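# Roll a carton in the palm so its label is up

## Task

The carton starts resting loosely on the hand, palm upward. Using only that hand (the wrist camera, its post and the arm's last link count as hand), reorient the carton in place until its label points upward; the goal image shows one acceptable lying position, and its rotation about the vertical is irrelevant. It fails if the carton contacts anything else or leaves the hand. To finish, the carton must rest still on the palm or fingers, clear of the wrist, camera and post, with the palm pointing straight up and no hand motor in the moving or overload state or building toward a shutdown (motors dead from the start are exempt); then declare it done. The hand is opened on that declaration, and the label must still be up afterwards, with the carton simply lying on the open hand.

## Robot and tools

ROBOT. One arm with six joints carries a right hand with index, middle, ring and thumb: 16 finger motors. A wrist camera, cam_wrist (504x504 fisheye), rides on the hand. A fixed mast sits at the wrist on the palm side (hand x +0.05 to +0.10, z -0.16 to -0.11, up to y +0.06 m) and can bump things. Only the digit tips have grippy rubber caps; the rest of the hand is slippery.

FRAMES. Scene frame: origin on the table surface under the arm base, +z up, +y to the left when facing along +x. Results report the hand point position (m) and quaternion wxyz in this frame. The hand point sits in front of the palm where thumb and index/middle tips would pinch. Its own axes: +z along straightened fingers toward the tips, +x across the palm away from the thumb, +y outward from the palm face (palm surface at y = -0.062 m). Straight finger knuckles are at z = -0.017, tips 0.139 m beyond; bending moves tips toward +y. For palm up, hand +y must point along world +z.

ROW (24 numbers, each in [-1, 1]), one list for the single arm+hand: dx, dy, dz, rx, ry, rz, then index_mcp, index_abd, index_pip, index_dip, middle_mcp, middle_abd, middle_pip, middle_dip, ring_mcp, ring_abd, ring_pip, ring_dip, thumb_cmc, thumb_axl, thumb_mcp, thumb_ipl, current_limit, speed.
- The first six are an offset, not a pose, in the hand point's own axes; 1.0 = 0.6 m or 180 degrees; rx, ry, rz form one rotation vector. The offset is counted from the hand point pose in the most recent result showing it (before any such result, and for later calls in the same reply, from where the robot stands when the action begins). Every row in an action uses that same base, not the prior row. All zeros drives back to that base pose; it is not a pause.
- The 16 finger numbers are absolute hinge goals, linear between each hinge's two stops; bracket = degrees at +1, at -1; straight value. Fingers: _mcp knuckle bend (-18, +128; +0.75), _abd sideways swing away from thumb toward -1 (-60, +60; 0.00), _pip (-29, +108; +0.58), _dip (-21, +117; +0.70); more negative bends toward the palm. thumb_cmc moves the thumb from beside the palm to in front of it toward -1 (-20, +120; +0.71); thumb_axl rolls it on its axis (-27, +140; +0.68); thumb_mcp (-69, +109; +0.23) and thumb_ipl (-77, +108; +0.17) bend it, toward hand +z when thumb_axl is straight, or in the cmc swing direction when thumb_axl is about -0.40.
- current_limit: cap for all motors, -1 → 0 mA up to +1 → 550 mA (floor 11 mA); it also limits hinge speed, and well below 0 fingers may not lift. speed: set-point rate (speed+1)/2 × 5.9 rad/s. Initial values +0.4 and -0.6; last values persist.

TOOLS.
- execute_actions {"actions": [...], "pictures": bool}: list holds zero or one item. Empty list = just read the state. {"rows": [[24 numbers], ...], "steps": n}: up to 15 rows and 15 steps of 1/30 s (default 15); one row per step, last row repeated. {"steps": n} alone waits up to 300 steps counted from the previous result, reply time included. Refused calls send nothing.
- move {"target": row, "speed": m/s 0.002–0.5 (default 0.25; turning up to twice that in rad/s), "stop_force": N 9–40 optional}: straight path toward one offset target (same base rules as rows), 0.5–10 s long; finger numbers go out at the start. It does not avoid obstacles. stop_force halts when the wrist sensor sees that much extra push along the target line; unreliable on rotating moves; omit it when backing away from contact.
- wait {"seconds": 0–10}: lets time pass, sending nothing new.
- zoom_image {"camera": "cam_wrist", "region": [x0, y0, x1, y1]}: pixel box, max 504×504, origin top-left.
- show_instructions {}: shows the goal reference image.
- finished_scene {"scene": n}: ends the scene and grades it; irreversible. Call it only when the end conditions hold.

RESULTS. State line: pose and velocities; Wrist force/torque in hand axes (noisy, few-N offset, saturates ~50 N). Hand lists in motor order: hand_goal (written goals), hand_measured (actual hinge positions, same scale), hand_current_ma (positive pushes toward -1), hand_state (moving, goal, blocked, overload), plus hand_current_limit and hand_speed. HELD marks steps not sent; "pose unreachable" means the clearance check altered or blocked a command; "Hand target" is where the controller is heading. A move adds a "move:" line with its ending (done, off_target, moving, held, contact, fault), limits (paced = clipped, held = some steps blocked) and distance to target.

MOTION NOTES. Per step the command is clipped to 100 mm and 16 degrees from the measured pose; after an action the arm only continues to the last clipped pose, so check and resend. Arm response lags about 0.17 s.

AVOID. Letting the carton drop, touch anything besides the hand, or rest against wrist, camera or post at the end. Motor currents at 495 mA or more accumulate; 5 s total shuts the motor down for 10 s. Joint torque at its limit (wrist joints 26.6 N m, others 142) or any outside force of 150 N triggers a 10 s arm stop; during stops hand commands are dropped. Heavy holding heats motors (warning from 70 °C, brakes at 85 °C). Keep motions gentle and smooth.

Each tool is called after "Request:" as name([rows], argument=value, ...), one row to a line, values as JSON.

Reference images:

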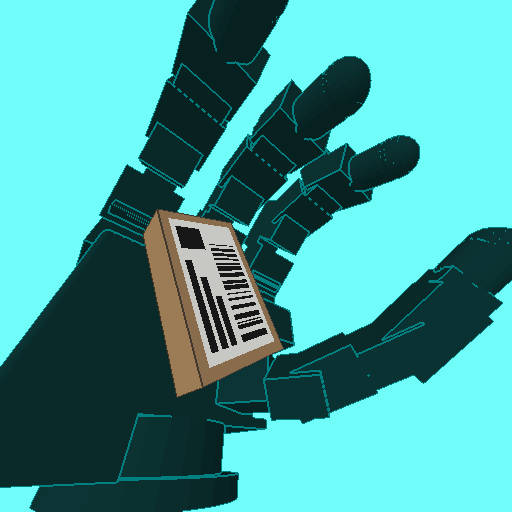

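## Session

Request:
execute_actions(actions=[])

Scene clock: 0.00 s of 4800.00 s.
end_effector_position=(+0.5961, +0.0871, +0.4946) hand_goal=(+0.046, +0.000, -0.008, +0.280, +0.046, +0.000, -0.008, +0.280, +0.046, +0.000, -0.008, +0.280, -0.104, +0.266, +0.032, -0.018) hand_measured=(+0.060, +0.000, -0.006, +0.282, +0.060, +0.000, -0.006, +0.282, +0.062, +0.000, -0.006, +0.282, -0.092, +0.270, +0.034, -0.016) hand_current_ma=(+77, +0, +12, +12, +76, +0, +12, +14, +89, +0, +12, +12, +65, +27, +12, +11) hand_state=(goal, goal, goal, goal, goal, goal, goal, goal, goal, goal, goal, goal, goal, goal, goal, goal) hand_current_limit=0.40 hand_speed=-0.60 end_effector_quat_wxyz=(+0.501, +0.452, +0.519, +0.524) end_effector_velocity=(-0.000, -0.000, -0.000) end_effector_angular_velocity=(+0.000, +0.001, -0.000)
Joint positions: [-0.144 -1.208  2.21  -4.196 -1.348 -0.034]
Joint velocities: [-0.    -0.001  0.001  0.001  0.     0.   ]
Wrist force (N, on the end effector, along its own x y z axes, offset not removed): no reading
Wrist torque (N m, same axes, about the end effector's origin, offset not removed): no reading
Hand target: +0.596, +0.087, +0.495; +0.501, +0.452, +0.519, +0.524

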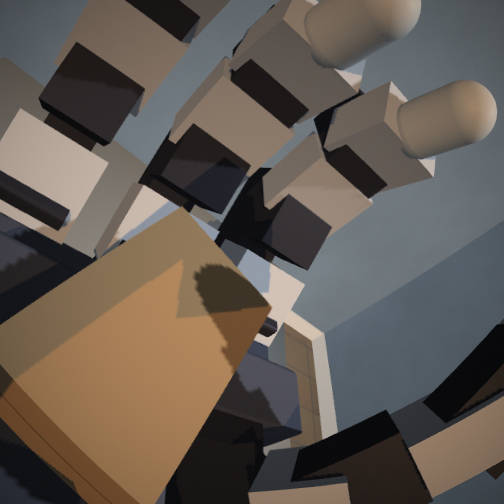

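Request:
zoom_image(camera="cam_wrist", region=[0, 180, 324, 504])

Region (0, 180, 324, 504) of cam_wrist's 504x504 image, scaled by 1.556, with more detail than that image has.

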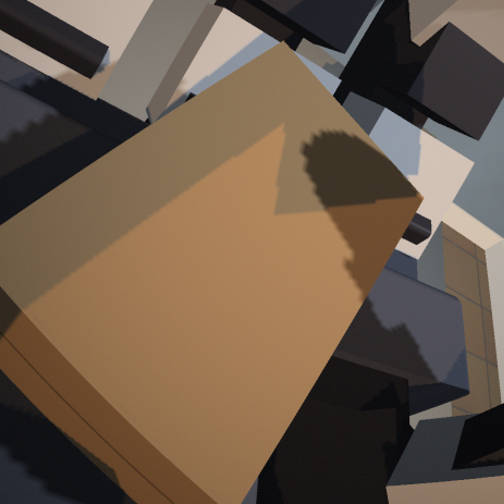

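Request:
move(target=[0,0,0,0.07,0,0.02,-0.3,0,0.1,0.45,-0.3,0,0.1,0.45,-0.3,0,0.1,0.45,0.2,0.266,0.2,0.1,0.4,-0.6], speed=0.08)

Scene clock: 61.73 s of 4800.00 s.
end_effector_position=(+0.5962, +0.0871, +0.4946) hand_goal=(-0.300, +0.000, +0.100, +0.450, -0.300, +0.000, +0.100, +0.450, -0.300, +0.000, +0.100, +0.450, +0.200, +0.266, +0.200, +0.100) hand_measured=(-0.294, +0.000, +0.096, +0.446, -0.294, +0.000, +0.096, +0.446, -0.292, +0.000, +0.096, +0.446, +0.208, +0.270, +0.200, +0.098) hand_current_ma=(+35, +0, -17, -17, +36, +0, -17, -20, +40, +0, -16, -17, +40, +21, +4, -9) hand_state=(goal, goal, goal, goal, goal, goal, goal, goal, goal, goal, goal, goal, goal, goal, goal, goal) hand_current_limit=0.40 hand_speed=-0.60 end_effector_quat_wxyz=(+0.433, +0.520, +0.559, +0.480) end_effector_velocity=(+0.000, +0.000, -0.001) end_effector_angular_velocity=(+0.002, +0.014, -0.000)
Joint positions: [-0.136 -1.406  2.271 -3.835 -1.361 -0.019]
Joint velocities: [ 0.    -0.01   0.003  0.022 -0.     0.   ]
Wrist force (N, on the end effector, along its own x y z axes, offset not removed): [-0.8 1.4 4.9]
Wrist torque (N m, same axes, about the end effector's origin, offset not removed): [-0.47 0.04 -0.02]
Hand target: +0.596, +0.087, +0.495; +0.432, +0.520, +0.559, +0.480
Off the commanded pose: 0.000 m, 0 deg.
move: done
camera_calibration (this result's frames):
cam_wrist: T_world_to_cam=[[0.173495, -0.750721, 0.63743, -0.32227], [-0.748322, -0.521268, -0.410236, 0.649541], [0.640245, -0.405829, -0.652219, 0.0991194], [0, 0, 0, 1]] pos_world=[0.478518, 0.136875, 0.536537]

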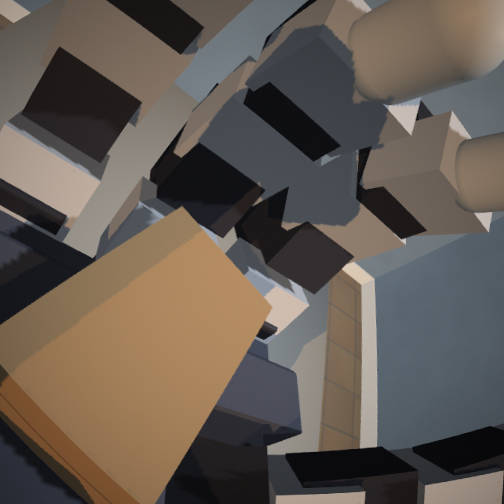

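Request:
zoom_image(camera="cam_wrist", region=[0, 170, 334, 504])

Region (0, 170, 334, 504) of cam_wrist's 504x504 image, scaled by 1.509, with more detail than that image has.

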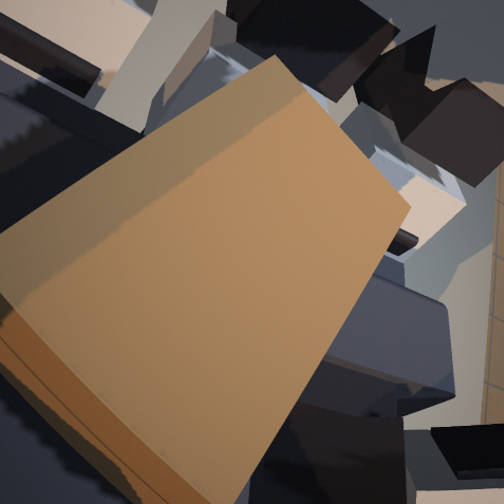

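Request:
move(target=[0,0,0,0.07,0,0.02,-0.4,0,0.1,0.45,-0.4,0,0.1,0.45,-0.4,0,0.1,0.45,0.2,0.266,0.2,0.1,0.4,-0.6], speed=0.08)

Scene clock: 79.60 s of 4800.00 s.
end_effector_position=(+0.5962, +0.0871, +0.4946) hand_goal=(-0.400, +0.000, +0.100, +0.450, -0.400, +0.000, +0.100, +0.450, -0.400, +0.000, +0.100, +0.450, +0.200, +0.266, +0.200, +0.100) hand_measured=(-0.392, +0.000, +0.098, +0.446, -0.390, +0.000, +0.098, +0.446, -0.390, +0.000, +0.098, +0.446, +0.208, +0.270, +0.200, +0.098) hand_current_ma=(+43, +0, -15, -16, +53, +0, -15, -19, +49, +0, -15, -16, +40, +21, +4, -9) hand_state=(goal, goal, goal, goal, goal, goal, goal, goal, goal, goal, goal, goal, goal, goal, goal, goal) hand_current_limit=0.40 hand_speed=-0.60 end_effector_quat_wxyz=(+0.358, +0.581, +0.591, +0.429) end_effector_velocity=(-0.000, +0.000, +0.002) end_effector_angular_velocity=(+0.001, +0.009, +0.000)
Joint positions: [-0.131 -1.59   2.259 -3.415 -1.368 -0.001]
Joint velocities: [ 0.    -0.01  -0.004  0.023 -0.    -0.   ]
Wrist force (N, on the end effector, along its own x y z axes, offset not removed): [1.5 0.4 1.2]
Wrist torque (N m, same axes, about the end effector's origin, offset not removed): [0.07 -0.28 0.26]
Hand target: +0.596, +0.087, +0.495; +0.358, +0.581, +0.592, +0.429
Off the commanded pose: 0.000 m, 0 deg.
move: done
camera_calibration (this result's frames):
cam_wrist: T_world_to_cam=[[0.301606, -0.777733, 0.551512, -0.353813], [-0.826536, -0.501622, -0.255369, 0.617899], [0.475259, -0.378824, -0.794117, 0.26526], [0, 0, 0, 1]] pos_world=[0.491361, 0.135266, 0.563572]

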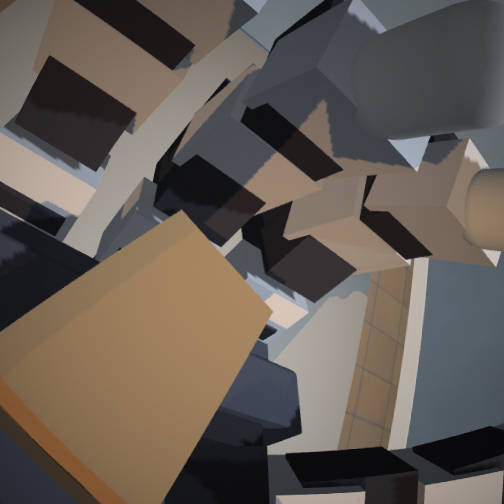

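Request:
move(target=[0,0,0,0.08,0,0.01,-0.45,0,0.1,0.45,-0.45,0,0.1,0.45,-0.45,0,0.1,0.45,0.2,0.266,0.2,0.1,0.4,-0.6], speed=0.08)

Scene clock: 84.30 s of 4800.00 s.
end_effector_position=(+0.5963, +0.0871, +0.4945) hand_goal=(-0.450, +0.000, +0.100, +0.450, -0.450, +0.000, +0.100, +0.450, -0.450, +0.000, +0.100, +0.450, +0.200, +0.266, +0.200, +0.100) hand_measured=(-0.438, +0.000, +0.098, +0.448, -0.434, +0.000, +0.098, +0.446, -0.436, +0.000, +0.098, +0.448, +0.208, +0.270, +0.200, +0.098) hand_current_ma=(+62, +0, -11, -15, +81, +0, -11, -18, +72, +0, -11, -15, +40, +21, +4, -9) hand_state=(goal, goal, goal, goal, goal, goal, goal, goal, goal, goal, goal, goal, goal, goal, goal, goal) hand_current_limit=0.40 hand_speed=-0.60 end_effector_quat_wxyz=(+0.276, +0.630, +0.631, +0.358) end_effector_velocity=(-0.000, -0.000, +0.001) end_effector_angular_velocity=(-0.001, +0.010, +0.001)
Joint positions: [-0.134 -1.733  2.165 -2.922 -1.369 -0.023]
Joint velocities: [-0.001 -0.005 -0.007  0.023 -0.    -0.003]
Wrist force (N, on the end effector, along its own x y z axes, offset not removed): [6.6 3.5 2.1]
Wrist torque (N m, same axes, about the end effector's origin, offset not removed): [0.17 -0.88 0.81]
Hand target: +0.596, +0.087, +0.495; +0.276, +0.631, +0.632, +0.357
Off the commanded pose: 0.000 m, 0 deg.
move: done
camera_calibration (this result's frames):
cam_wrist: T_world_to_cam=[[0.433974, -0.780818, 0.449433, -0.382008], [-0.861216, -0.506012, -0.0475222, 0.536231], [0.264525, -0.366436, -0.892049, 0.438206], [0, 0, 0, 1]] pos_world=[0.511676, 0.133636, 0.588071]

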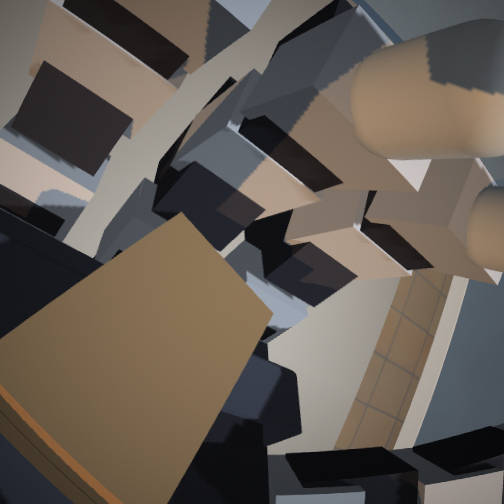

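Request:
zoom_image(camera="cam_wrist", region=[140, 180, 340, 380])

Region (140, 180, 340, 380) of cam_wrist's 504x504 image, scaled by 2.520, with more detail than that image has.

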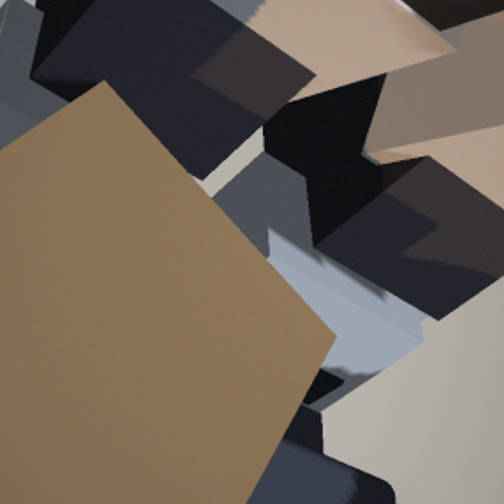

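Request:
move(target=[0,0,0,0.08,0.055,0,-0.45,0,0.1,0.45,-0.45,0,0.1,0.45,-0.45,0,0.1,0.45,0.2,0.266,0.2,0.1,0.4,-0.6], speed=0.08)

Scene clock: 95.87 s of 4800.00 s.
end_effector_position=(+0.5964, +0.0872, +0.4944) hand_goal=(-0.450, +0.000, +0.100, +0.450, -0.450, +0.000, +0.100, +0.450, -0.450, +0.000, +0.100, +0.450, +0.200, +0.266, +0.200, +0.100) hand_measured=(-0.438, +0.000, +0.098, +0.448, -0.434, +0.000, +0.098, +0.446, -0.436, +0.000, +0.098, +0.448, +0.208, +0.270, +0.200, +0.098) hand_current_ma=(+64, +0, -8, -14, +81, +0, -8, -16, +72, +0, -8, -14, +42, +20, +3, -9) hand_state=(goal, goal, goal, goal, goal, goal, goal, goal, goal, goal, goal, goal, goal, goal, goal, goal) hand_current_limit=0.40 hand_speed=-0.60 end_effector_quat_wxyz=(+0.140, +0.627, +0.693, +0.328) end_effector_velocity=(-0.000, -0.001, +0.001) end_effector_angular_velocity=(+0.003, +0.009, +0.006)
Joint positions: [-0.245 -1.801  2.018 -2.4   -1.146 -0.197]
Joint velocities: [-0.005 -0.001 -0.008  0.023  0.007 -0.009]
Wrist force (N, on the end effector, along its own x y z axes, offset not removed): [4.6 0.3 0.1]
Wrist torque (N m, same axes, about the end effector's origin, offset not removed): [0.18 -0.65 0.42]
Hand target: +0.596, +0.087, +0.494; +0.140, +0.627, +0.693, +0.328
Off the commanded pose: 0.000 m, 0 deg.
move: done
camera_calibration (this result's frames):
cam_wrist: T_world_to_cam=[[0.642716, -0.723693, 0.251365, -0.413502], [-0.760686, -0.641797, 0.0972342, 0.416666], [0.0909574, -0.253704, -0.962996, 0.566832], [0, 0, 0, 1]] pos_world=[0.531159, 0.111974, 0.609283]

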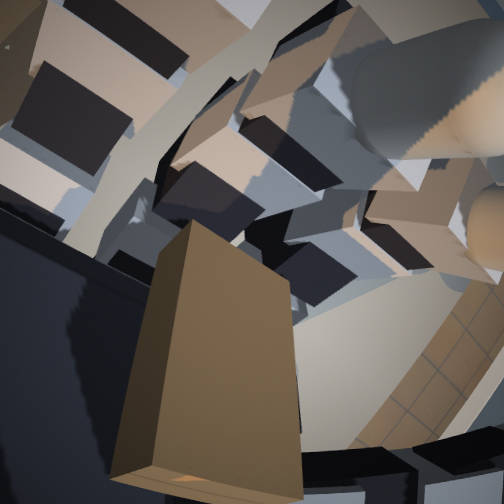

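Request:
move(target=[0,0,0,0.13,-0.088,0.018,-0.47,0,-0.05,0.41,-0.47,0,-0.05,0.41,-0.47,0,-0.05,0.41,0.2,0.266,0.2,0.1,0.4,-0.6], speed=0.1)

Scene clock: 118.10 s of 4800.00 s.
end_effector_position=(+0.5965, +0.0871, +0.4945) hand_goal=(-0.470, +0.000, -0.050, +0.410, -0.470, +0.000, -0.050, +0.410, -0.470, +0.000, -0.050, +0.410, +0.200, +0.266, +0.200, +0.100) hand_measured=(-0.450, +0.000, -0.046, +0.412, -0.442, +0.000, -0.046, +0.414, -0.448, +0.000, -0.046, +0.412, +0.208, +0.268, +0.198, +0.098) hand_current_ma=(+103, +0, +21, +13, +146, +0, +21, +15, +119, +0, +21, +13, +42, +16, -12, -9) hand_state=(goal, goal, goal, goal, blocked, goal, goal, goal, blocked, goal, goal, goal, goal, goal, goal, goal) hand_current_limit=0.40 hand_speed=-0.60 end_effector_quat_wxyz=(+0.095, +0.700, +0.701, +0.097) end_effector_velocity=(-0.000, +0.001, -0.001) end_effector_angular_velocity=(-0.004, +0.010, -0.001)
Joint positions: [-0.066 -1.667  1.634 -1.808 -1.552 -0.054]
Joint velocities: [ 0.004  0.005 -0.008  0.014 -0.006  0.004]
Wrist force (N, on the end effector, along its own x y z axes, offset not removed): [5.0 4.8 3.0]
Wrist torque (N m, same axes, about the end effector's origin, offset not removed): [0.39 -0.69 0.70]
Hand target: +0.597, +0.087, +0.495; +0.095, +0.700, +0.701, +0.097
Off the commanded pose: 0.000 m, 0 deg.
move: done
camera_calibration (this result's frames):
cam_wrist: T_world_to_cam=[[0.635714, -0.75185, 0.174898, -0.369227], [-0.699369, -0.465082, 0.542754, 0.144379], [-0.326728, -0.467354, -0.82148, 0.764707], [0, 0, 0, 1]] pos_world=[0.585548, 0.146934, 0.614406]

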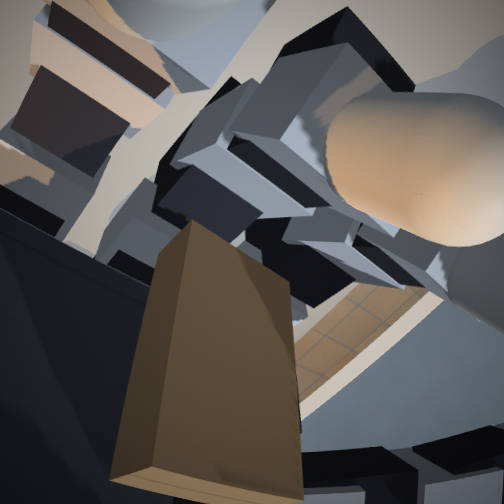

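Request:
move(target=[0,0,0,0.1,0,0,-0.49,0,-0.05,0.41,-0.49,0,-0.05,0.41,-0.49,0,-0.05,0.41,0.2,0.266,0.2,0.1,0.4,-0.6], speed=0.1)

Scene clock: 126.93 s of 4800.00 s.
end_effector_position=(+0.5966, +0.0871, +0.4945) hand_goal=(-0.490, +0.000, -0.050, +0.410, -0.490, +0.000, -0.050, +0.410, -0.490, +0.000, -0.050, +0.410, +0.200, +0.266, +0.200, +0.100) hand_measured=(-0.466, +0.000, -0.046, +0.412, -0.458, +0.000, -0.046, +0.414, -0.462, +0.000, -0.046, +0.412, +0.204, +0.268, +0.198, +0.098) hand_current_ma=(+132, +0, +21, +13, +173, +0, +21, +15, +152, +0, +21, +13, +20, +16, -18, -9) hand_state=(blocked, goal, goal, goal, blocked, goal, goal, goal, blocked, goal, goal, goal, goal, goal, goal, goal) hand_current_limit=0.40 hand_speed=-0.60 end_effector_quat_wxyz=(-0.015, +0.706, +0.708, -0.013) end_effector_velocity=(+0.000, -0.001, +0.001) end_effector_angular_velocity=(-0.000, +0.009, -0.003)
Joint positions: [-0.059 -1.495  1.296 -1.329 -1.569 -0.051]
Joint velocities: [-0.001  0.007 -0.013  0.015 -0.     0.002]
Wrist force (N, on the end effector, along its own x y z axes, offset not removed): [5.0 1.3 4.6]
Wrist torque (N m, same axes, about the end effector's origin, offset not removed): [-0.04 -0.70 0.42]
Hand target: +0.597, +0.087, +0.494; -0.016, +0.706, +0.708, -0.014
Off the commanded pose: 0.000 m, 0 deg.
move: done
camera_calibration (this result's frames):
cam_wrist: T_world_to_cam=[[0.659806, -0.750875, -0.0290435, -0.282893], [-0.497409, -0.465399, 0.732113, -0.0696222], [-0.563242, -0.468605, -0.680564, 0.83622], [0, 0, 0, 1]] pos_world=[0.623018, 0.147038, 0.611856]

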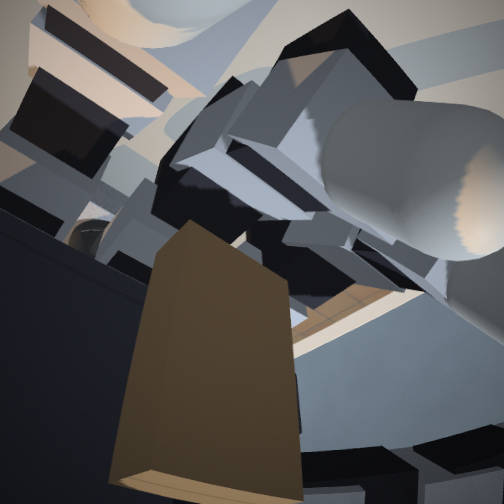

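Request:
move(target=[0,0,0,0.06,0,0,-0.49,0,-0.05,0.41,-0.49,0,-0.05,0.41,-0.49,0,-0.05,0.41,0.2,0.266,0.2,0.1,0.4,-0.6], speed=0.05)

Scene clock: 134.73 s of 4800.00 s.
end_effector_position=(+0.5966, +0.0871, +0.4944) hand_goal=(-0.490, +0.000, -0.050, +0.410, -0.490, +0.000, -0.050, +0.410, -0.490, +0.000, -0.050, +0.410, +0.200, +0.266, +0.200, +0.100) hand_measured=(-0.466, +0.000, -0.046, +0.412, -0.458, +0.000, -0.046, +0.414, -0.462, +0.000, -0.046, +0.412, +0.200, +0.268, +0.198, +0.098) hand_current_ma=(+132, +0, +21, +13, +168, +0, +21, +15, +152, +0, +21, +13, +4, +16, -20, -9) hand_state=(blocked, goal, goal, goal, blocked, goal, goal, goal, blocked, goal, goal, goal, goal, goal, goal, goal) hand_current_limit=0.40 hand_speed=-0.60 end_effector_quat_wxyz=(-0.081, +0.701, +0.704, -0.080) end_effector_velocity=(+0.000, +0.000, +0.001) end_effector_angular_velocity=(+0.000, +0.009, -0.001)
Joint positions: [-0.055 -1.359  1.064 -1.046 -1.578 -0.046]
Joint velocities: [ 0.     0.008 -0.016  0.017  0.     0.001]
Wrist force (N, on the end effector, along its own x y z axes, offset not removed): [0.6 4.0 3.2]
Wrist torque (N m, same axes, about the end effector's origin, offset not removed): [0.34 -0.28 0.14]
Hand target: +0.597, +0.087, +0.494; -0.082, +0.701, +0.704, -0.080
Off the commanded pose: 0.000 m, 0 deg.
move: done
camera_calibration (this result's frames):
cam_wrist: T_world_to_cam=[[0.643495, -0.750369, -0.151197, -0.212844], [-0.351836, -0.465376, 0.81218, -0.196011], [-0.679798, -0.469437, -0.563474, 0.847934], [0, 0, 0, 1]] pos_world=[0.644424, 0.147122, 0.604804]

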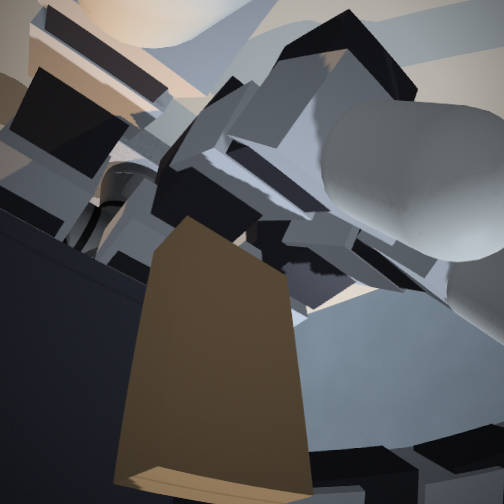

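Request:
move(target=[0,-0.05,0.033,0.035,0,0,-0.49,0,-0.05,0.41,-0.49,0,-0.05,0.41,-0.49,0,-0.05,0.41,0.2,0.266,0.2,0.1,0.4,-0.6], speed=0.03)

Scene clock: 140.93 s of 4800.00 s.
end_effector_position=(+0.5631, +0.0870, +0.4820) hand_goal=(-0.490, +0.000, -0.050, +0.410, -0.490, +0.000, -0.050, +0.410, -0.490, +0.000, -0.050, +0.410, +0.200, +0.266, +0.200, +0.100) hand_measured=(-0.466, +0.000, -0.046, +0.412, -0.462, +0.000, -0.042, +0.414, -0.462, +0.000, -0.046, +0.412, +0.200, +0.268, +0.198, +0.098) hand_current_ma=(+132, +0, +22, +13, +154, -3, +42, +23, +152, +0, +21, +13, -3, +16, -21, -9) hand_state=(blocked, goal, goal, goal, blocked, goal, goal, goal, blocked, goal, goal, goal, goal, goal, goal, goal) hand_current_limit=0.40 hand_speed=-0.60 end_effector_quat_wxyz=(-0.120, +0.696, +0.698, -0.118) end_effector_velocity=(-0.001, -0.000, +0.000) end_effector_angular_velocity=(-0.000, +0.003, -0.000)
Joint positions: [-0.056 -1.369  1.076 -0.939 -1.583 -0.046]
Joint velocities: [-0.    -0.001  0.     0.004 -0.     0.   ]
Wrist force (N, on the end effector, along its own x y z axes, offset not removed): [4.0 0.2 2.0]
Wrist torque (N m, same axes, about the end effector's origin, offset not removed): [0.16 -0.80 0.29]
Hand target: +0.563, +0.087, +0.482; -0.120, +0.696, +0.698, -0.118
Off the commanded pose: 0.000 m, 0 deg.
move: done
camera_calibration (this result's frames):
cam_wrist: T_world_to_cam=[[0.623518, -0.750116, -0.220344, -0.148622], [-0.26083, -0.46528, 0.845862, -0.265212], [-0.737016, -0.469938, -0.485763, 0.81293], [0, 0, 0, 1]] pos_world=[0.622635, 0.147145, 0.586476]

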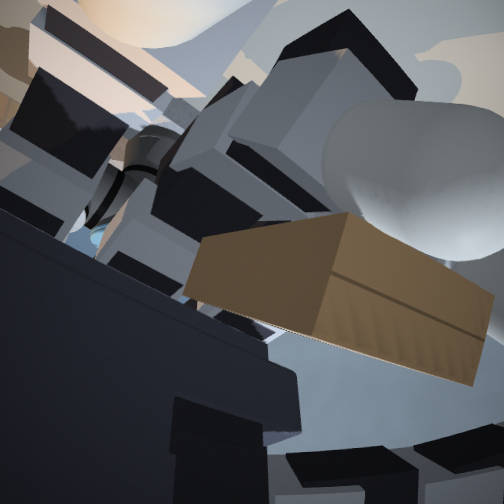

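Request:
move(target=[0,0,0,-0.1,0,0,-0.45,0,-0.02,0.41,-0.45,0,-0.02,0.41,-0.45,0,-0.02,0.41,0.2,0.266,0.2,0.1,0.4,-0.6], speed=0.08)

Scene clock: 171.80 s of 4800.00 s.
end_effector_position=(+0.5630, +0.0870, +0.4821) hand_goal=(-0.450, +0.000, -0.020, +0.410, -0.450, +0.000, -0.020, +0.410, -0.450, +0.000, -0.020, +0.410, +0.200, +0.266, +0.200, +0.100) hand_measured=(-0.438, +0.000, -0.020, +0.412, -0.436, +0.000, -0.016, +0.414, -0.440, +0.000, -0.020, +0.412, +0.200, +0.268, +0.198, +0.098) hand_current_ma=(+63, +0, +3, +13, +76, -3, +18, +23, +56, +0, +2, +13, -4, +16, -21, -9) hand_state=(goal, goal, goal, goal, goal, goal, goal, goal, goal, goal, goal, goal, goal, goal, goal, goal) hand_current_limit=0.40 hand_speed=-0.60 end_effector_quat_wxyz=(-0.010, +0.706, +0.708, -0.008) end_effector_velocity=(-0.000, +0.000, +0.000) end_effector_angular_velocity=(-0.000, -0.012, +0.002)
Joint positions: [-0.063 -1.591  1.434 -1.388 -1.569 -0.054]
Joint velocities: [-0.    -0.008  0.013 -0.017  0.001 -0.002]
Wrist force (N, on the end effector, along its own x y z axes, offset not removed): [3.7 -0.3 4.2]
Wrist torque (N m, same axes, about the end effector's origin, offset not removed): [-0.04 -0.52 0.39]
Hand target: +0.563, +0.087, +0.482; -0.009, +0.706, +0.708, -0.007
Off the commanded pose: 0.000 m, 0 deg.
move: done
camera_calibration (this result's frames):
cam_wrist: T_world_to_cam=[[0.660136, -0.750921, -0.0183809, -0.266452], [-0.509233, -0.465388, 0.723945, -0.0666541], [-0.55218, -0.468542, -0.689613, 0.806979], [0, 0, 0, 1]] pos_world=[0.58755, 0.146999, 0.599859]

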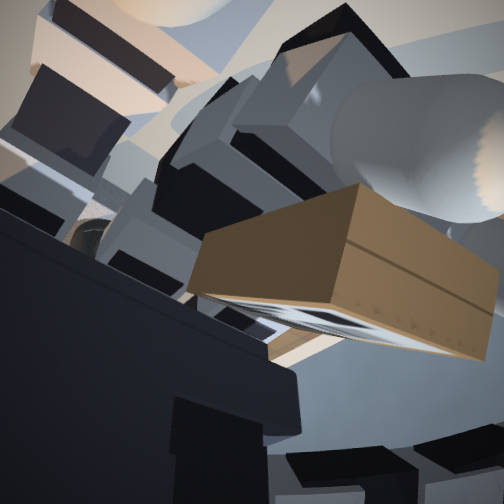

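Request:
move(target=[0,0,0,-0.12,0,0,-0.24,0,0.08,0.41,-0.24,0,0.08,0.41,-0.24,0,0.08,0.41,0.2,0.266,0.2,0.1,0.4,-0.75], speed=0.1)

Scene clock: 176.23 s of 4800.00 s.
end_effector_position=(+0.5629, +0.0870, +0.4821) hand_goal=(-0.240, +0.000, +0.080, +0.410, -0.240, +0.000, +0.080, +0.410, -0.240, +0.000, +0.080, +0.410, +0.200, +0.266, +0.200, +0.100) hand_measured=(-0.228, +0.000, +0.080, +0.412, -0.226, +0.000, +0.084, +0.414, -0.230, +0.000, +0.080, +0.412, +0.200, +0.268, +0.198, +0.098) hand_current_ma=(+63, +0, +4, +13, +77, -3, +18, +23, +57, +0, +3, +13, +4, +16, -21, -9) hand_state=(goal, goal, goal, goal, goal, goal, goal, goal, goal, goal, goal, goal, goal, goal, goal, goal) hand_current_limit=0.40 hand_speed=-0.75 end_effector_quat_wxyz=(+0.122, +0.696, +0.697, +0.125) end_effector_velocity=(+0.000, -0.000, +0.001) end_effector_angular_velocity=(+0.000, -0.011, -0.002)
Joint positions: [-0.073 -1.78   1.809 -1.949 -1.545 -0.059]
Joint velocities: [-0.001 -0.003  0.008 -0.016  0.001  0.002]
Wrist force (N, on the end effector, along its own x y z axes, offset not removed): [1.0 1.6 1.1]
Wrist torque (N m, same axes, about the end effector's origin, offset not removed): [0.43 -0.28 0.20]
Hand target: +0.563, +0.087, +0.482; +0.123, +0.696, +0.697, +0.125
Off the commanded pose: 0.000 m, 0 deg.
move: done
camera_calibration (this result's frames):
cam_wrist: T_world_to_cam=[[0.619672, -0.752102, 0.224386, -0.360519], [-0.740192, -0.46494, 0.485743, 0.178047], [-0.261002, -0.467091, -0.84481, 0.717747], [0, 0, 0, 1]] pos_world=[0.542526, 0.146887, 0.600771]

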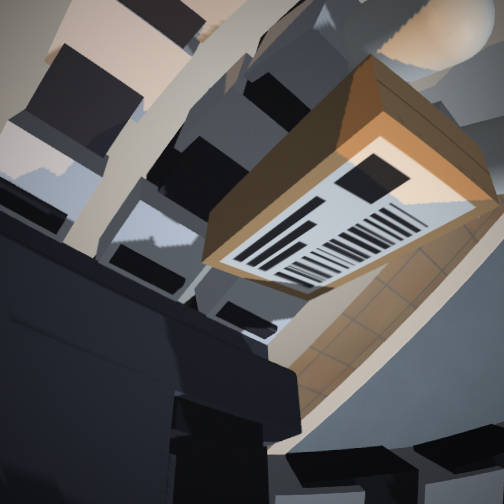

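Request:
move(target=[0,0,0,-0.135,0,0,0.08,0,0.2,0.41,0.08,0,0.2,0.41,0.08,0,0.2,0.41,0.2,0.266,0.2,0.1,0.4,-0.75], speed=0.1)

Scene clock: 181.63 s of 4800.00 s.
end_effector_position=(+0.5627, +0.0871, +0.4822) hand_goal=(+0.080, +0.000, +0.200, +0.410, +0.080, +0.000, +0.200, +0.410, +0.080, +0.000, +0.200, +0.410, +0.200, +0.266, +0.200, +0.100) hand_measured=(+0.092, +0.000, +0.202, +0.412, +0.094, +0.000, +0.204, +0.414, +0.092, +0.000, +0.200, +0.412, +0.204, +0.268, +0.198, +0.098) hand_current_ma=(+67, +0, +8, +13, +76, -3, +16, +23, +59, +0, +3, +13, +23, +16, -21, -9) hand_state=(goal, goal, goal, goal, goal, goal, goal, goal, goal, goal, goal, goal, goal, goal, goal, goal) hand_current_limit=0.40 hand_speed=-0.75 end_effector_quat_wxyz=(+0.266, +0.655, +0.655, +0.268) end_effector_velocity=(+0.000, +0.000, -0.001) end_effector_angular_velocity=(+0.001, -0.008, +0.000)
Joint positions: [-0.084 -1.834  2.153 -2.661 -1.516 -0.05 ]
Joint velocities: [ 0.     0.004  0.007 -0.02   0.001  0.001]
Wrist force (N, on the end effector, along its own x y z axes, offset not removed): [2.1 -1.3 0.7]
Wrist torque (N m, same axes, about the end effector's origin, offset not removed): [-0.11 -0.13 0.27]
Hand target: +0.563, +0.087, +0.482; +0.266, +0.655, +0.655, +0.269
Off the commanded pose: 0.000 m, 0 deg.
move: done
camera_calibration (this result's frames):
cam_wrist: T_world_to_cam=[[0.471694, -0.753515, 0.457952, -0.389628], [-0.875098, -0.463778, 0.138255, 0.421251], [0.108211, -0.465967, -0.87816, 0.525968], [0, 0, 0, 1]] pos_world=[0.495505, 0.14686, 0.582075]

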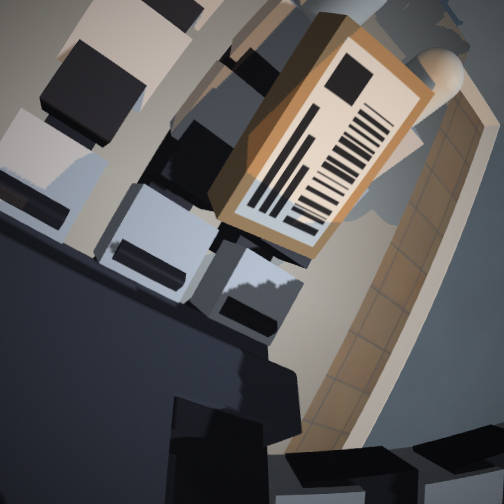

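Request:
move(target=[0,0,0,-0.14,0,0,0.35,0,0.33,0.41,0.35,0,0.33,0.41,0.3,0,0.2,0.41,0.2,0.266,0.2,0.1,0.4,-0.75], speed=0.1)

Scene clock: 199.13 s of 4800.00 s.
end_effector_position=(+0.5625, +0.0871, +0.4822) hand_goal=(+0.350, +0.000, +0.330, +0.410, +0.350, +0.000, +0.330, +0.410, +0.300, +0.000, +0.200, +0.410, +0.200, +0.266, +0.200, +0.100) hand_measured=(+0.364, +0.000, +0.332, +0.412, +0.364, +0.000, +0.332, +0.414, +0.312, +0.000, +0.200, +0.412, +0.206, +0.268, +0.198, +0.098) hand_current_ma=(+70, +0, +10, +13, +76, -3, +15, +23, +59, +0, +4, +13, +36, +16, -10, -9) hand_state=(goal, goal, goal, goal, goal, goal, goal, goal, goal, goal, goal, goal, goal, goal, goal, goal) hand_current_limit=0.40 hand_speed=-0.75 end_effector_quat_wxyz=(+0.402, +0.581, +0.580, +0.405) end_effector_velocity=(-0.000, -0.000, +0.001) end_effector_angular_velocity=(-0.000, -0.014, -0.001)
Joint positions: [-0.088 -1.606  2.348 -3.524 -1.496 -0.023]
Joint velocities: [-0.     0.008  0.002 -0.023 -0.     0.001]
Wrist force (N, on the end effector, along its own x y z axes, offset not removed): [4.4 -0.6 2.2]
Wrist torque (N m, same axes, about the end effector's origin, offset not removed): [-0.19 -0.73 0.42]
Hand target: +0.563, +0.087, +0.482; +0.402, +0.581, +0.580, +0.405
Off the commanded pose: 0.000 m, 0 deg.
move: done
camera_calibration (this result's frames):
cam_wrist: T_world_to_cam=[[0.231227, -0.754857, 0.61378, -0.329306], [-0.85167, -0.462023, -0.247373, 0.593686], [0.470312, -0.465538, -0.749721, 0.260352], [0, 0, 0, 1]] pos_world=[0.459323, 0.146922, 0.544174]

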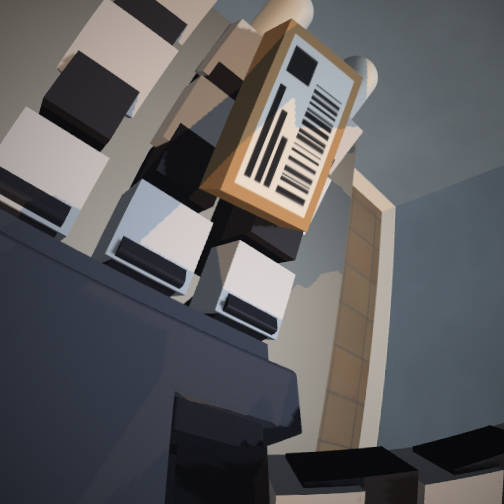

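Request:
move(target=[0,0,0,-0.1,0,0,0.35,0,0.33,0.41,0.35,0,0.33,0.41,0.3,0,0.2,0.41,0.2,0.266,0.2,0.1,0.4,-0.75], speed=0.1)

Scene clock: 206.97 s of 4800.00 s.
end_effector_position=(+0.5624, +0.0871, +0.4822) hand_goal=(+0.350, +0.000, +0.330, +0.410, +0.350, +0.000, +0.330, +0.410, +0.300, +0.000, +0.200, +0.410, +0.200, +0.266, +0.200, +0.100) hand_measured=(+0.364, +0.000, +0.332, +0.412, +0.364, +0.000, +0.332, +0.414, +0.312, +0.000, +0.200, +0.412, +0.208, +0.268, +0.200, +0.098) hand_current_ma=(+77, +0, +13, +13, +76, -3, +15, +21, +59, +0, +4, +13, +40, +16, +0, -9) hand_state=(goal, goal, goal, goal, goal, goal, goal, goal, goal, goal, goal, goal, goal, goal, goal, goal) hand_current_limit=0.40 hand_speed=-0.75 end_effector_quat_wxyz=(+0.487, +0.512, +0.510, +0.490) end_effector_velocity=(-0.000, +0.000, -0.000) end_effector_angular_velocity=(-0.000, -0.010, +0.000)
Joint positions: [-0.084 -1.311  2.325 -4.109 -1.497  0.002]
Joint velocities: [ 0.001  0.01  -0.003 -0.017 -0.001  0.001]
Wrist force (N, on the end effector, along its own x y z axes, offset not removed): [2.9 0.9 -1.4]
Wrist torque (N m, same axes, about the end effector's origin, offset not removed): [0.34 -0.49 0.37]
Hand target: +0.562, +0.087, +0.482; +0.488, +0.511, +0.510, +0.491
Off the commanded pose: 0.000 m, 0 deg.
move: done
camera_calibration (this result's frames):
cam_wrist: T_world_to_cam=[[0.0299336, -0.75559, 0.65436, -0.23557], [-0.734568, -0.460601, -0.498253, 0.648577], [0.677874, -0.465758, -0.56882, 0.0564676], [0, 0, 0, 1]] pos_world=[0.445198, 0.147041, 0.509423]

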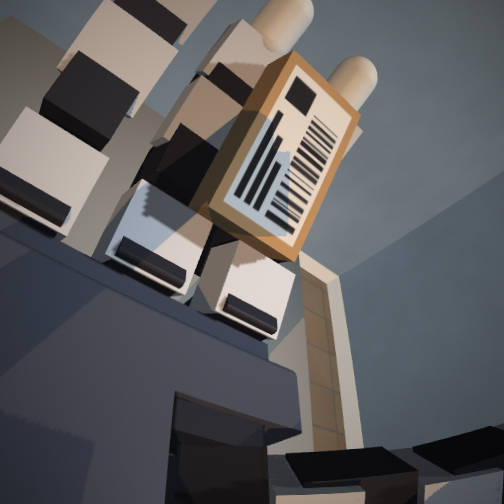

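Request:
move(target=[0,0,0,-0.06,0,0,0.35,0,0.33,0.41,0.35,0,0.33,0.41,0.3,0,0.2,0.41,0.2,0.266,0.2,0.1,0.4,-0.75], speed=0.08)

Scene clock: 212.53 s of 4800.00 s.
end_effector_position=(+0.5623, +0.0871, +0.4822) hand_goal=(+0.350, +0.000, +0.330, +0.410, +0.350, +0.000, +0.330, +0.410, +0.300, +0.000, +0.200, +0.410, +0.200, +0.266, +0.200, +0.100) hand_measured=(+0.364, +0.000, +0.332, +0.412, +0.364, +0.000, +0.332, +0.414, +0.312, +0.000, +0.200, +0.412, +0.208, +0.268, +0.200, +0.098) hand_current_ma=(+77, +0, +13, +13, +76, -3, +15, +20, +59, +0, +4, +13, +40, +16, +6, -9) hand_state=(goal, goal, goal, goal, goal, goal, goal, goal, goal, goal, goal, goal, goal, goal, goal, goal) hand_current_limit=0.40 hand_speed=-0.75 end_effector_quat_wxyz=(+0.533, +0.464, +0.462, +0.536) end_effector_velocity=(+0.000, +0.000, +0.000) end_effector_angular_velocity=(-0.001, -0.012, +0.000)
Joint positions: [-0.08  -1.142  2.245 -4.386 -1.503  0.015]
Joint velocities: [ 0.001  0.01  -0.007 -0.015 -0.     0.   ]
Wrist force (N, on the end effector, along its own x y z axes, offset not removed): [3.6 0.5 1.3]
Wrist torque (N m, same axes, about the end effector's origin, offset not removed): [0.09 -0.44 0.27]
Hand target: +0.562, +0.087, +0.482; +0.533, +0.464, +0.462, +0.536
Off the commanded pose: 0.000 m, 0 deg.
move: done
camera_calibration (this result's frames):
cam_wrist: T_world_to_cam=[[-0.0931304, -0.755907, 0.648021, -0.16326], [-0.629187, -0.459743, -0.626706, 0.651122], [0.771654, -0.466092, -0.432791, -0.0618083], [0, 0, 0, 1]] pos_world=[0.442168, 0.147131, 0.487108]

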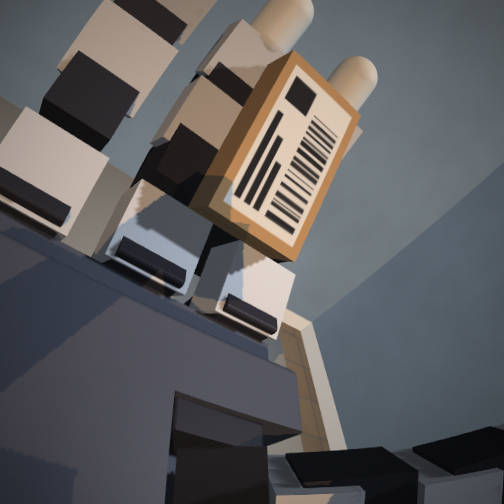

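Request:
move(target=[0,0,0,0.03,0,0,0.2,0,0.5,0.41,0.2,0,0.5,0.41,0.3,0,0.2,0.41,0.2,0.266,0.2,0.1,0.4,-0.8], speed=0.08)

Scene clock: 237.80 s of 4800.00 s.
end_effector_position=(+0.5623, +0.0871, +0.4822) hand_goal=(+0.200, +0.000, +0.500, +0.410, +0.200, +0.000, +0.500, +0.410, +0.300, +0.000, +0.200, +0.410, +0.200, +0.266, +0.200, +0.100) hand_measured=(+0.222, +0.000, +0.500, +0.412, +0.222, +0.000, +0.500, +0.414, +0.312, +0.000, +0.200, +0.412, +0.208, +0.268, +0.200, +0.098) hand_current_ma=(+121, +0, -2, +13, +119, -3, -1, +19, +60, +0, +4, +13, +42, +16, +7, -9) hand_state=(blocked, goal, goal, goal, blocked, goal, goal, goal, goal, goal, goal, goal, goal, goal, goal, goal) hand_current_limit=0.40 hand_speed=-0.80 end_effector_quat_wxyz=(+0.511, +0.488, +0.486, +0.514) end_effector_velocity=(+0.001, -0.000, -0.001) end_effector_angular_velocity=(-0.000, +0.014, -0.000)
Joint positions: [-0.082 -1.224  2.29  -4.257 -1.499  0.009]
Joint velocities: [-0.    -0.009  0.005  0.018  0.    -0.001]
Wrist force (N, on the end effector, along its own x y z axes, offset not removed): [4.1 -1.6 4.3]
Wrist torque (N m, same axes, about the end effector's origin, offset not removed): [-0.52 -0.54 0.41]
Hand target: +0.562, +0.087, +0.482; +0.511, +0.488, +0.487, +0.514
Off the commanded pose: 0.000 m, 0 deg.
move: done
camera_calibration (this result's frames):
cam_wrist: T_world_to_cam=[[-0.0321144, -0.755762, 0.654059, -0.200494], [-0.684574, -0.460168, -0.565335, 0.65272], [0.728236, -0.465907, -0.502597, -0.00375417], [0, 0, 0, 1]] pos_world=[0.44313, 0.147086, 0.498253]

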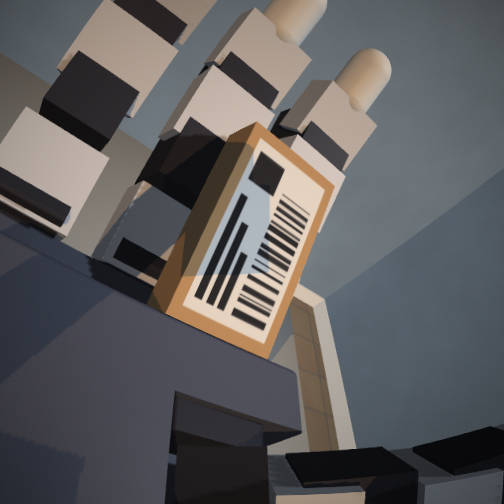

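Request:
move(target=[0,0,0,-0.06,0,0,0.2,0,0.5,0.41,0.2,0,0.5,0.41,0.3,0,0.2,0.41,0.2,0.266,0.2,0.1,0.4,-0.8], speed=0.08)

Scene clock: 244.10 s of 4800.00 s.
end_effector_position=(+0.5623, +0.0871, +0.4821) hand_goal=(+0.200, +0.000, +0.500, +0.410, +0.200, +0.000, +0.500, +0.410, +0.300, +0.000, +0.200, +0.410, +0.200, +0.266, +0.200, +0.100) hand_measured=(+0.222, +0.000, +0.500, +0.412, +0.222, +0.000, +0.500, +0.414, +0.312, +0.000, +0.200, +0.412, +0.208, +0.268, +0.202, +0.098) hand_current_ma=(+119, +0, -2, +13, +118, -3, -1, +18, +60, +0, +4, +13, +42, +16, +9, -8) hand_state=(blocked, goal, goal, goal, blocked, goal, goal, goal, goal, goal, goal, goal, goal, goal, goal, goal) hand_current_limit=0.40 hand_speed=-0.80 end_effector_quat_wxyz=(+0.554, +0.438, +0.436, +0.557) end_effector_velocity=(-0.000, -0.000, +0.000) end_effector_angular_velocity=(-0.001, -0.011, +0.000)
Joint positions: [-0.077 -1.067  2.19  -4.501 -1.507  0.021]
Joint velocities: [-0.     0.008 -0.006 -0.013  0.     0.   ]
Wrist force (N, on the end effector, along its own x y z axes, offset not removed): [2.5 -1.5 2.4]
Wrist torque (N m, same axes, about the end effector's origin, offset not removed): [-0.48 -0.46 -0.01]
Hand target: +0.562, +0.087, +0.482; +0.555, +0.438, +0.436, +0.557
Off the commanded pose: 0.000 m, 0 deg.
move: done
camera_calibration (this result's frames):
cam_wrist: T_world_to_cam=[[-0.154043, -0.756025, 0.636158, -0.123256], [-0.567559, -0.459322, -0.683301, 0.643667], [0.808794, -0.466315, -0.358333, -0.118556], [0, 0, 0, 1]] pos_world=[0.442219, 0.147182, 0.475746]

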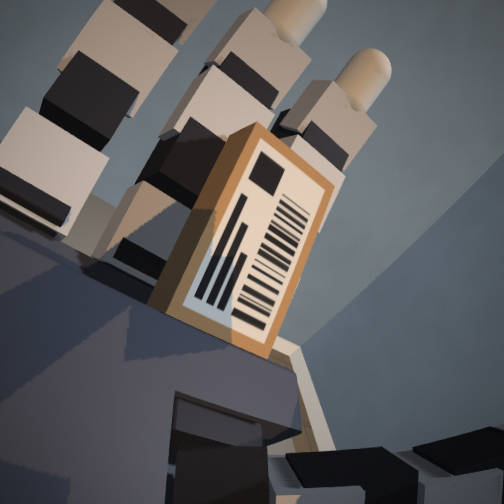

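Request:
zoom_image(camera="cam_wrist", region=[60, 170, 340, 450])

Region (60, 170, 340, 450) of cam_wrist's 504x504 image, scaled by 1.800, with more detail than that image has.

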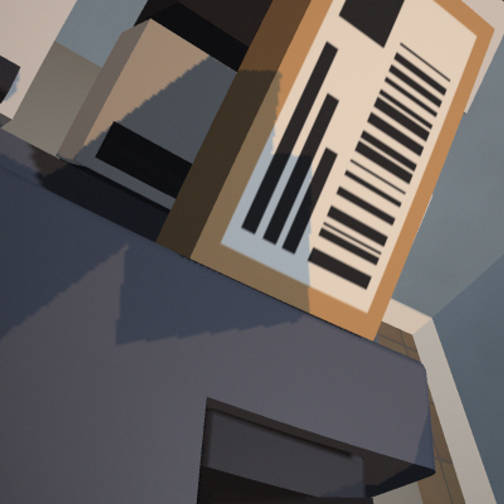

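Request:
execute_actions([
  {"rows": [[0,0,0,0,0,0,0.2,0,0.5,0.41,0.5,0,0.5,0.41,0.2,0,0.2,0.41,0.2,0.266,0.2,0.1,0.4,-0.7]], "steps": 15},
])

Request:
wait(seconds=0.5)

Scene clock: 285.20 s of 4800.00 s.
end_effector_position=(+0.5623, +0.0871, +0.4821) hand_goal=(+0.200, +0.000, +0.500, +0.410, +0.500, +0.000, +0.500, +0.410, +0.200, +0.000, +0.200, +0.410, +0.200, +0.266, +0.200, +0.100) hand_measured=(+0.222, +0.000, +0.500, +0.412, +0.500, +0.000, +0.500, +0.414, +0.220, +0.000, +0.200, +0.412, +0.208, +0.268, +0.202, +0.098) hand_current_ma=(+118, +0, -2, +13, +56, -3, +2, +17, +103, +0, +4, +13, +42, +16, +9, -8) hand_state=(blocked, goal, goal, goal, moving, goal, goal, goal, goal, goal, goal, goal, goal, goal, goal, goal) hand_current_limit=0.40 hand_speed=-0.70 end_effector_quat_wxyz=(+0.554, +0.438, +0.436, +0.557) end_effector_velocity=(-0.000, +0.001, +0.000) end_effector_angular_velocity=(-0.001, -0.000, +0.001)
Joint positions: [-0.077 -1.067  2.19  -4.501 -1.507  0.021]
Joint velocities: [ 0.001 -0.001  0.     0.001  0.    -0.001]
Wrist force (N, on the end effector, along its own x y z axes, offset not removed): [1.4 -2.5 3.6]
Wrist torque (N m, same axes, about the end effector's origin, offset not removed): [-0.59 -0.12 0.13]
Hand target: +0.562, +0.087, +0.482; +0.554, +0.438, +0.436, +0.557
Off the commanded pose: 0.000 m, 0 deg.
Steps of this call (steps 1 to 1218: nothing new was sent; steps 1219 to 1233: all 15 steps of this action). Readings (end_effector_position | what the end effector reports):
1219: (+0.5623, +0.0871, +0.4821) | hand_goal=(+0.200, +0.000, +0.500, +0.410, +0.500, +0.000, +0.500, +0.410, +0.200, +0.000, +0.200, +0.410, +0.200, +0.266, +0.200, +0.100) hand_measured=(+0.222, +0.000, +0.500, +0.412, +0.222, +0.000, +0.500, +0.414, +0.312, +0.000, +0.200, +0.412, +0.208, +0.268, +0.202, +0.098) hand_current_ma=(+118, +0, -2, +13, +118, -3, -1, +18, +60, +0, +4, +13, +42, +16, +9, -8) hand_state=(blocked, goal, goal, goal, moving, goal, goal, goal, moving, goal, goal, goal, goal, goal, goal, goal) hand_current_limit=0.40 hand_speed=-0.70
1220: (+0.5623, +0.0871, +0.4821) | hand_goal=(+0.200, +0.000, +0.500, +0.410, +0.500, +0.000, +0.500, +0.410, +0.200, +0.000, +0.200, +0.410, +0.200, +0.266, +0.200, +0.100) hand_measured=(+0.222, +0.000, +0.500, +0.412, +0.224, +0.000, +0.500, +0.414, +0.308, +0.000, +0.200, +0.412, +0.208, +0.268, +0.202, +0.098) hand_current_ma=(+118, +0, -2, +13, +3, -3, -1, +17, +164, +0, +4, +13, +42, +16, +9, -8) hand_state=(blocked, goal, goal, goal, moving, goal, goal, goal, moving, goal, goal, goal, goal, goal, goal, goal) hand_current_limit=0.40 hand_speed=-0.70
1222: (+0.5624, +0.0871, +0.4821) | hand_goal=(+0.200, +0.000, +0.500, +0.410, +0.500, +0.000, +0.500, +0.410, +0.200, +0.000, +0.200, +0.410, +0.200, +0.266, +0.200, +0.100) hand_measured=(+0.222, +0.000, +0.500, +0.412, +0.252, +0.000, +0.500, +0.414, +0.278, +0.000, +0.200, +0.412, +0.208, +0.268, +0.202, +0.098) hand_current_ma=(+118, +0, -2, +13, -3, -3, -1, +17, +161, +0, +4, +13, +42, +16, +9, -8) hand_state=(blocked, goal, goal, goal, moving, goal, goal, goal, moving, goal, goal, goal, goal, goal, goal, goal) hand_current_limit=0.40 hand_speed=-0.70
1226: (+0.5624, +0.0871, +0.4820) | hand_goal=(+0.200, +0.000, +0.500, +0.410, +0.500, +0.000, +0.500, +0.410, +0.200, +0.000, +0.200, +0.410, +0.200, +0.266, +0.200, +0.100) hand_measured=(+0.222, +0.000, +0.500, +0.412, +0.344, +0.000, +0.500, +0.414, +0.220, +0.000, +0.200, +0.412, +0.208, +0.268, +0.202, +0.098) hand_current_ma=(+118, +0, -2, +13, +6, -3, -1, +17, +99, +0, +4, +13, +42, +16, +9, -8) hand_state=(blocked, goal, goal, goal, moving, goal, goal, goal, moving, goal, goal, goal, goal, goal, goal, goal) hand_current_limit=0.40 hand_speed=-0.70
1233: the state above
camera_calibration (this result's frames):
cam_wrist: T_world_to_cam=[[-0.154028, -0.756066, 0.636113, -0.123219], [-0.567593, -0.459267, -0.683309, 0.643671], [0.808773, -0.466302, -0.358398, -0.118533], [0, 0, 0, 1]] pos_world=[0.44223, 0.147183, 0.475725]

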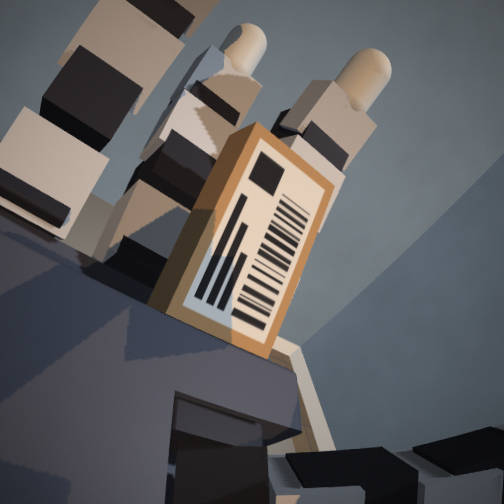

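Scene clock: 285.70 s of 4800.00 s.
end_effector_position=(+0.5623, +0.0871, +0.4821) hand_goal=(+0.200, +0.000, +0.500, +0.410, +0.500, +0.000, +0.500, +0.410, +0.200, +0.000, +0.200, +0.410, +0.200, +0.266, +0.200, +0.100) hand_measured=(+0.222, +0.000, +0.500, +0.412, +0.508, +0.000, +0.500, +0.414, +0.220, +0.000, +0.200, +0.412, +0.208, +0.268, +0.202, +0.098) hand_current_ma=(+118, +0, -2, +13, +45, -3, +1, +17, +103, +0, +4, +13, +42, +16, +9, -8) hand_state=(blocked, goal, goal, goal, goal, goal, goal, goal, goal, goal, goal, goal, goal, goal, goal, goal) hand_current_limit=0.40 hand_speed=-0.70 end_effector_quat_wxyz=(+0.554, +0.438, +0.436, +0.557) end_effector_velocity=(-0.001, +0.000, +0.001) end_effector_angular_velocity=(+0.001, -0.004, +0.000)
Joint positions: [-0.077 -1.067  2.19  -4.501 -1.507  0.021]
Joint velocities: [ 0.    -0.002 -0.    -0.002 -0.     0.001]
Wrist force (N, on the end effector, along its own x y z axes, offset not removed): [-0.8 3.2 -1.3]
Wrist torque (N m, same axes, about the end effector's origin, offset not removed): [0.59 0.34 0.02]
Hand target: +0.562, +0.087, +0.482; +0.554, +0.438, +0.436, +0.557
Off the commanded pose: 0.000 m, 0 deg.
Steps of this call (steps 1 to 15: nothing new was sent). Readings (end_effector_position | what the end effector reports):
1: (+0.5623, +0.0871, +0.4821) | hand_goal=(+0.200, +0.000, +0.500, +0.410, +0.500, +0.000, +0.500, +0.410, +0.200, +0.000, +0.200, +0.410, +0.200, +0.266, +0.200, +0.100) hand_measured=(+0.222, +0.000, +0.500, +0.412, +0.506, +0.000, +0.500, +0.414, +0.220, +0.000, +0.200, +0.412, +0.208, +0.268, +0.202, +0.098) hand_current_ma=(+118, +0, -2, +13, +49, -3, +1, +17, +103, +0, +4, +13, +42, +16, +9, -8) hand_state=(blocked, goal, goal, goal, moving, goal, goal, goal, goal, goal, goal, goal, goal, goal, goal, goal) hand_current_limit=0.40 hand_speed=-0.70
2: (+0.5623, +0.0871, +0.4821) | hand_goal=(+0.200, +0.000, +0.500, +0.410, +0.500, +0.000, +0.500, +0.410, +0.200, +0.000, +0.200, +0.410, +0.200, +0.266, +0.200, +0.100) hand_measured=(+0.222, +0.000, +0.500, +0.412, +0.508, +0.000, +0.500, +0.414, +0.220, +0.000, +0.200, +0.412, +0.208, +0.268, +0.202, +0.098) hand_current_ma=(+118, +0, -2, +13, +46, -3, +1, +17, +103, +0, +4, +13, +42, +16, +9, -8) hand_state=(blocked, goal, goal, goal, moving, goal, goal, goal, goal, goal, goal, goal, goal, goal, goal, goal) hand_current_limit=0.40 hand_speed=-0.70
4: (+0.5623, +0.0871, +0.4821) | hand_goal=(+0.200, +0.000, +0.500, +0.410, +0.500, +0.000, +0.500, +0.410, +0.200, +0.000, +0.200, +0.410, +0.200, +0.266, +0.200, +0.100) hand_measured=(+0.222, +0.000, +0.500, +0.412, +0.508, +0.000, +0.500, +0.414, +0.220, +0.000, +0.200, +0.412, +0.208, +0.268, +0.202, +0.098) hand_current_ma=(+118, +0, -2, +13, +45, -3, +1, +17, +103, +0, +4, +13, +42, +16, +9, -8) hand_state=(blocked, goal, goal, goal, goal, goal, goal, goal, goal, goal, goal, goal, goal, goal, goal, goal) hand_current_limit=0.40 hand_speed=-0.70
8: (+0.5623, +0.0871, +0.4821) | hand_goal=(+0.200, +0.000, +0.500, +0.410, +0.500, +0.000, +0.500, +0.410, +0.200, +0.000, +0.200, +0.410, +0.200, +0.266, +0.200, +0.100) hand_measured=(+0.222, +0.000, +0.500, +0.412, +0.508, +0.000, +0.500, +0.414, +0.220, +0.000, +0.200, +0.412, +0.208, +0.268, +0.202, +0.098) hand_current_ma=(+118, +0, -2, +13, +45, -3, +1, +17, +103, +0, +4, +13, +42, +16, +9, -8) hand_state=(blocked, goal, goal, goal, goal, goal, goal, goal, goal, goal, goal, goal, goal, goal, goal, goal) hand_current_limit=0.40 hand_speed=-0.70
15: the state above
camera_calibration (this result's frames):
cam_wrist: T_world_to_cam=[[-0.154008, -0.756065, 0.636119, -0.123241], [-0.567539, -0.459312, -0.683324, 0.64367], [0.808814, -0.46626, -0.358358, -0.118552], [0, 0, 0, 1]] pos_world=[0.442214, 0.147191, 0.475747]

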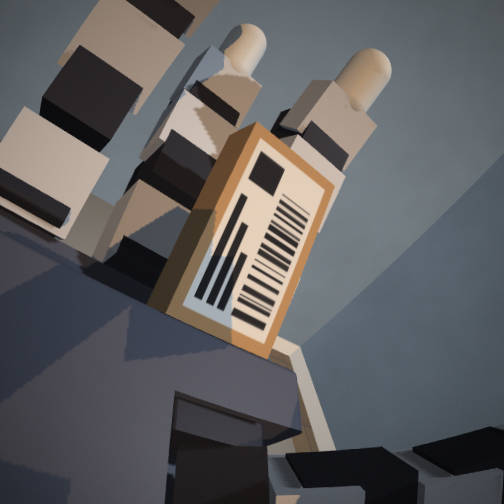

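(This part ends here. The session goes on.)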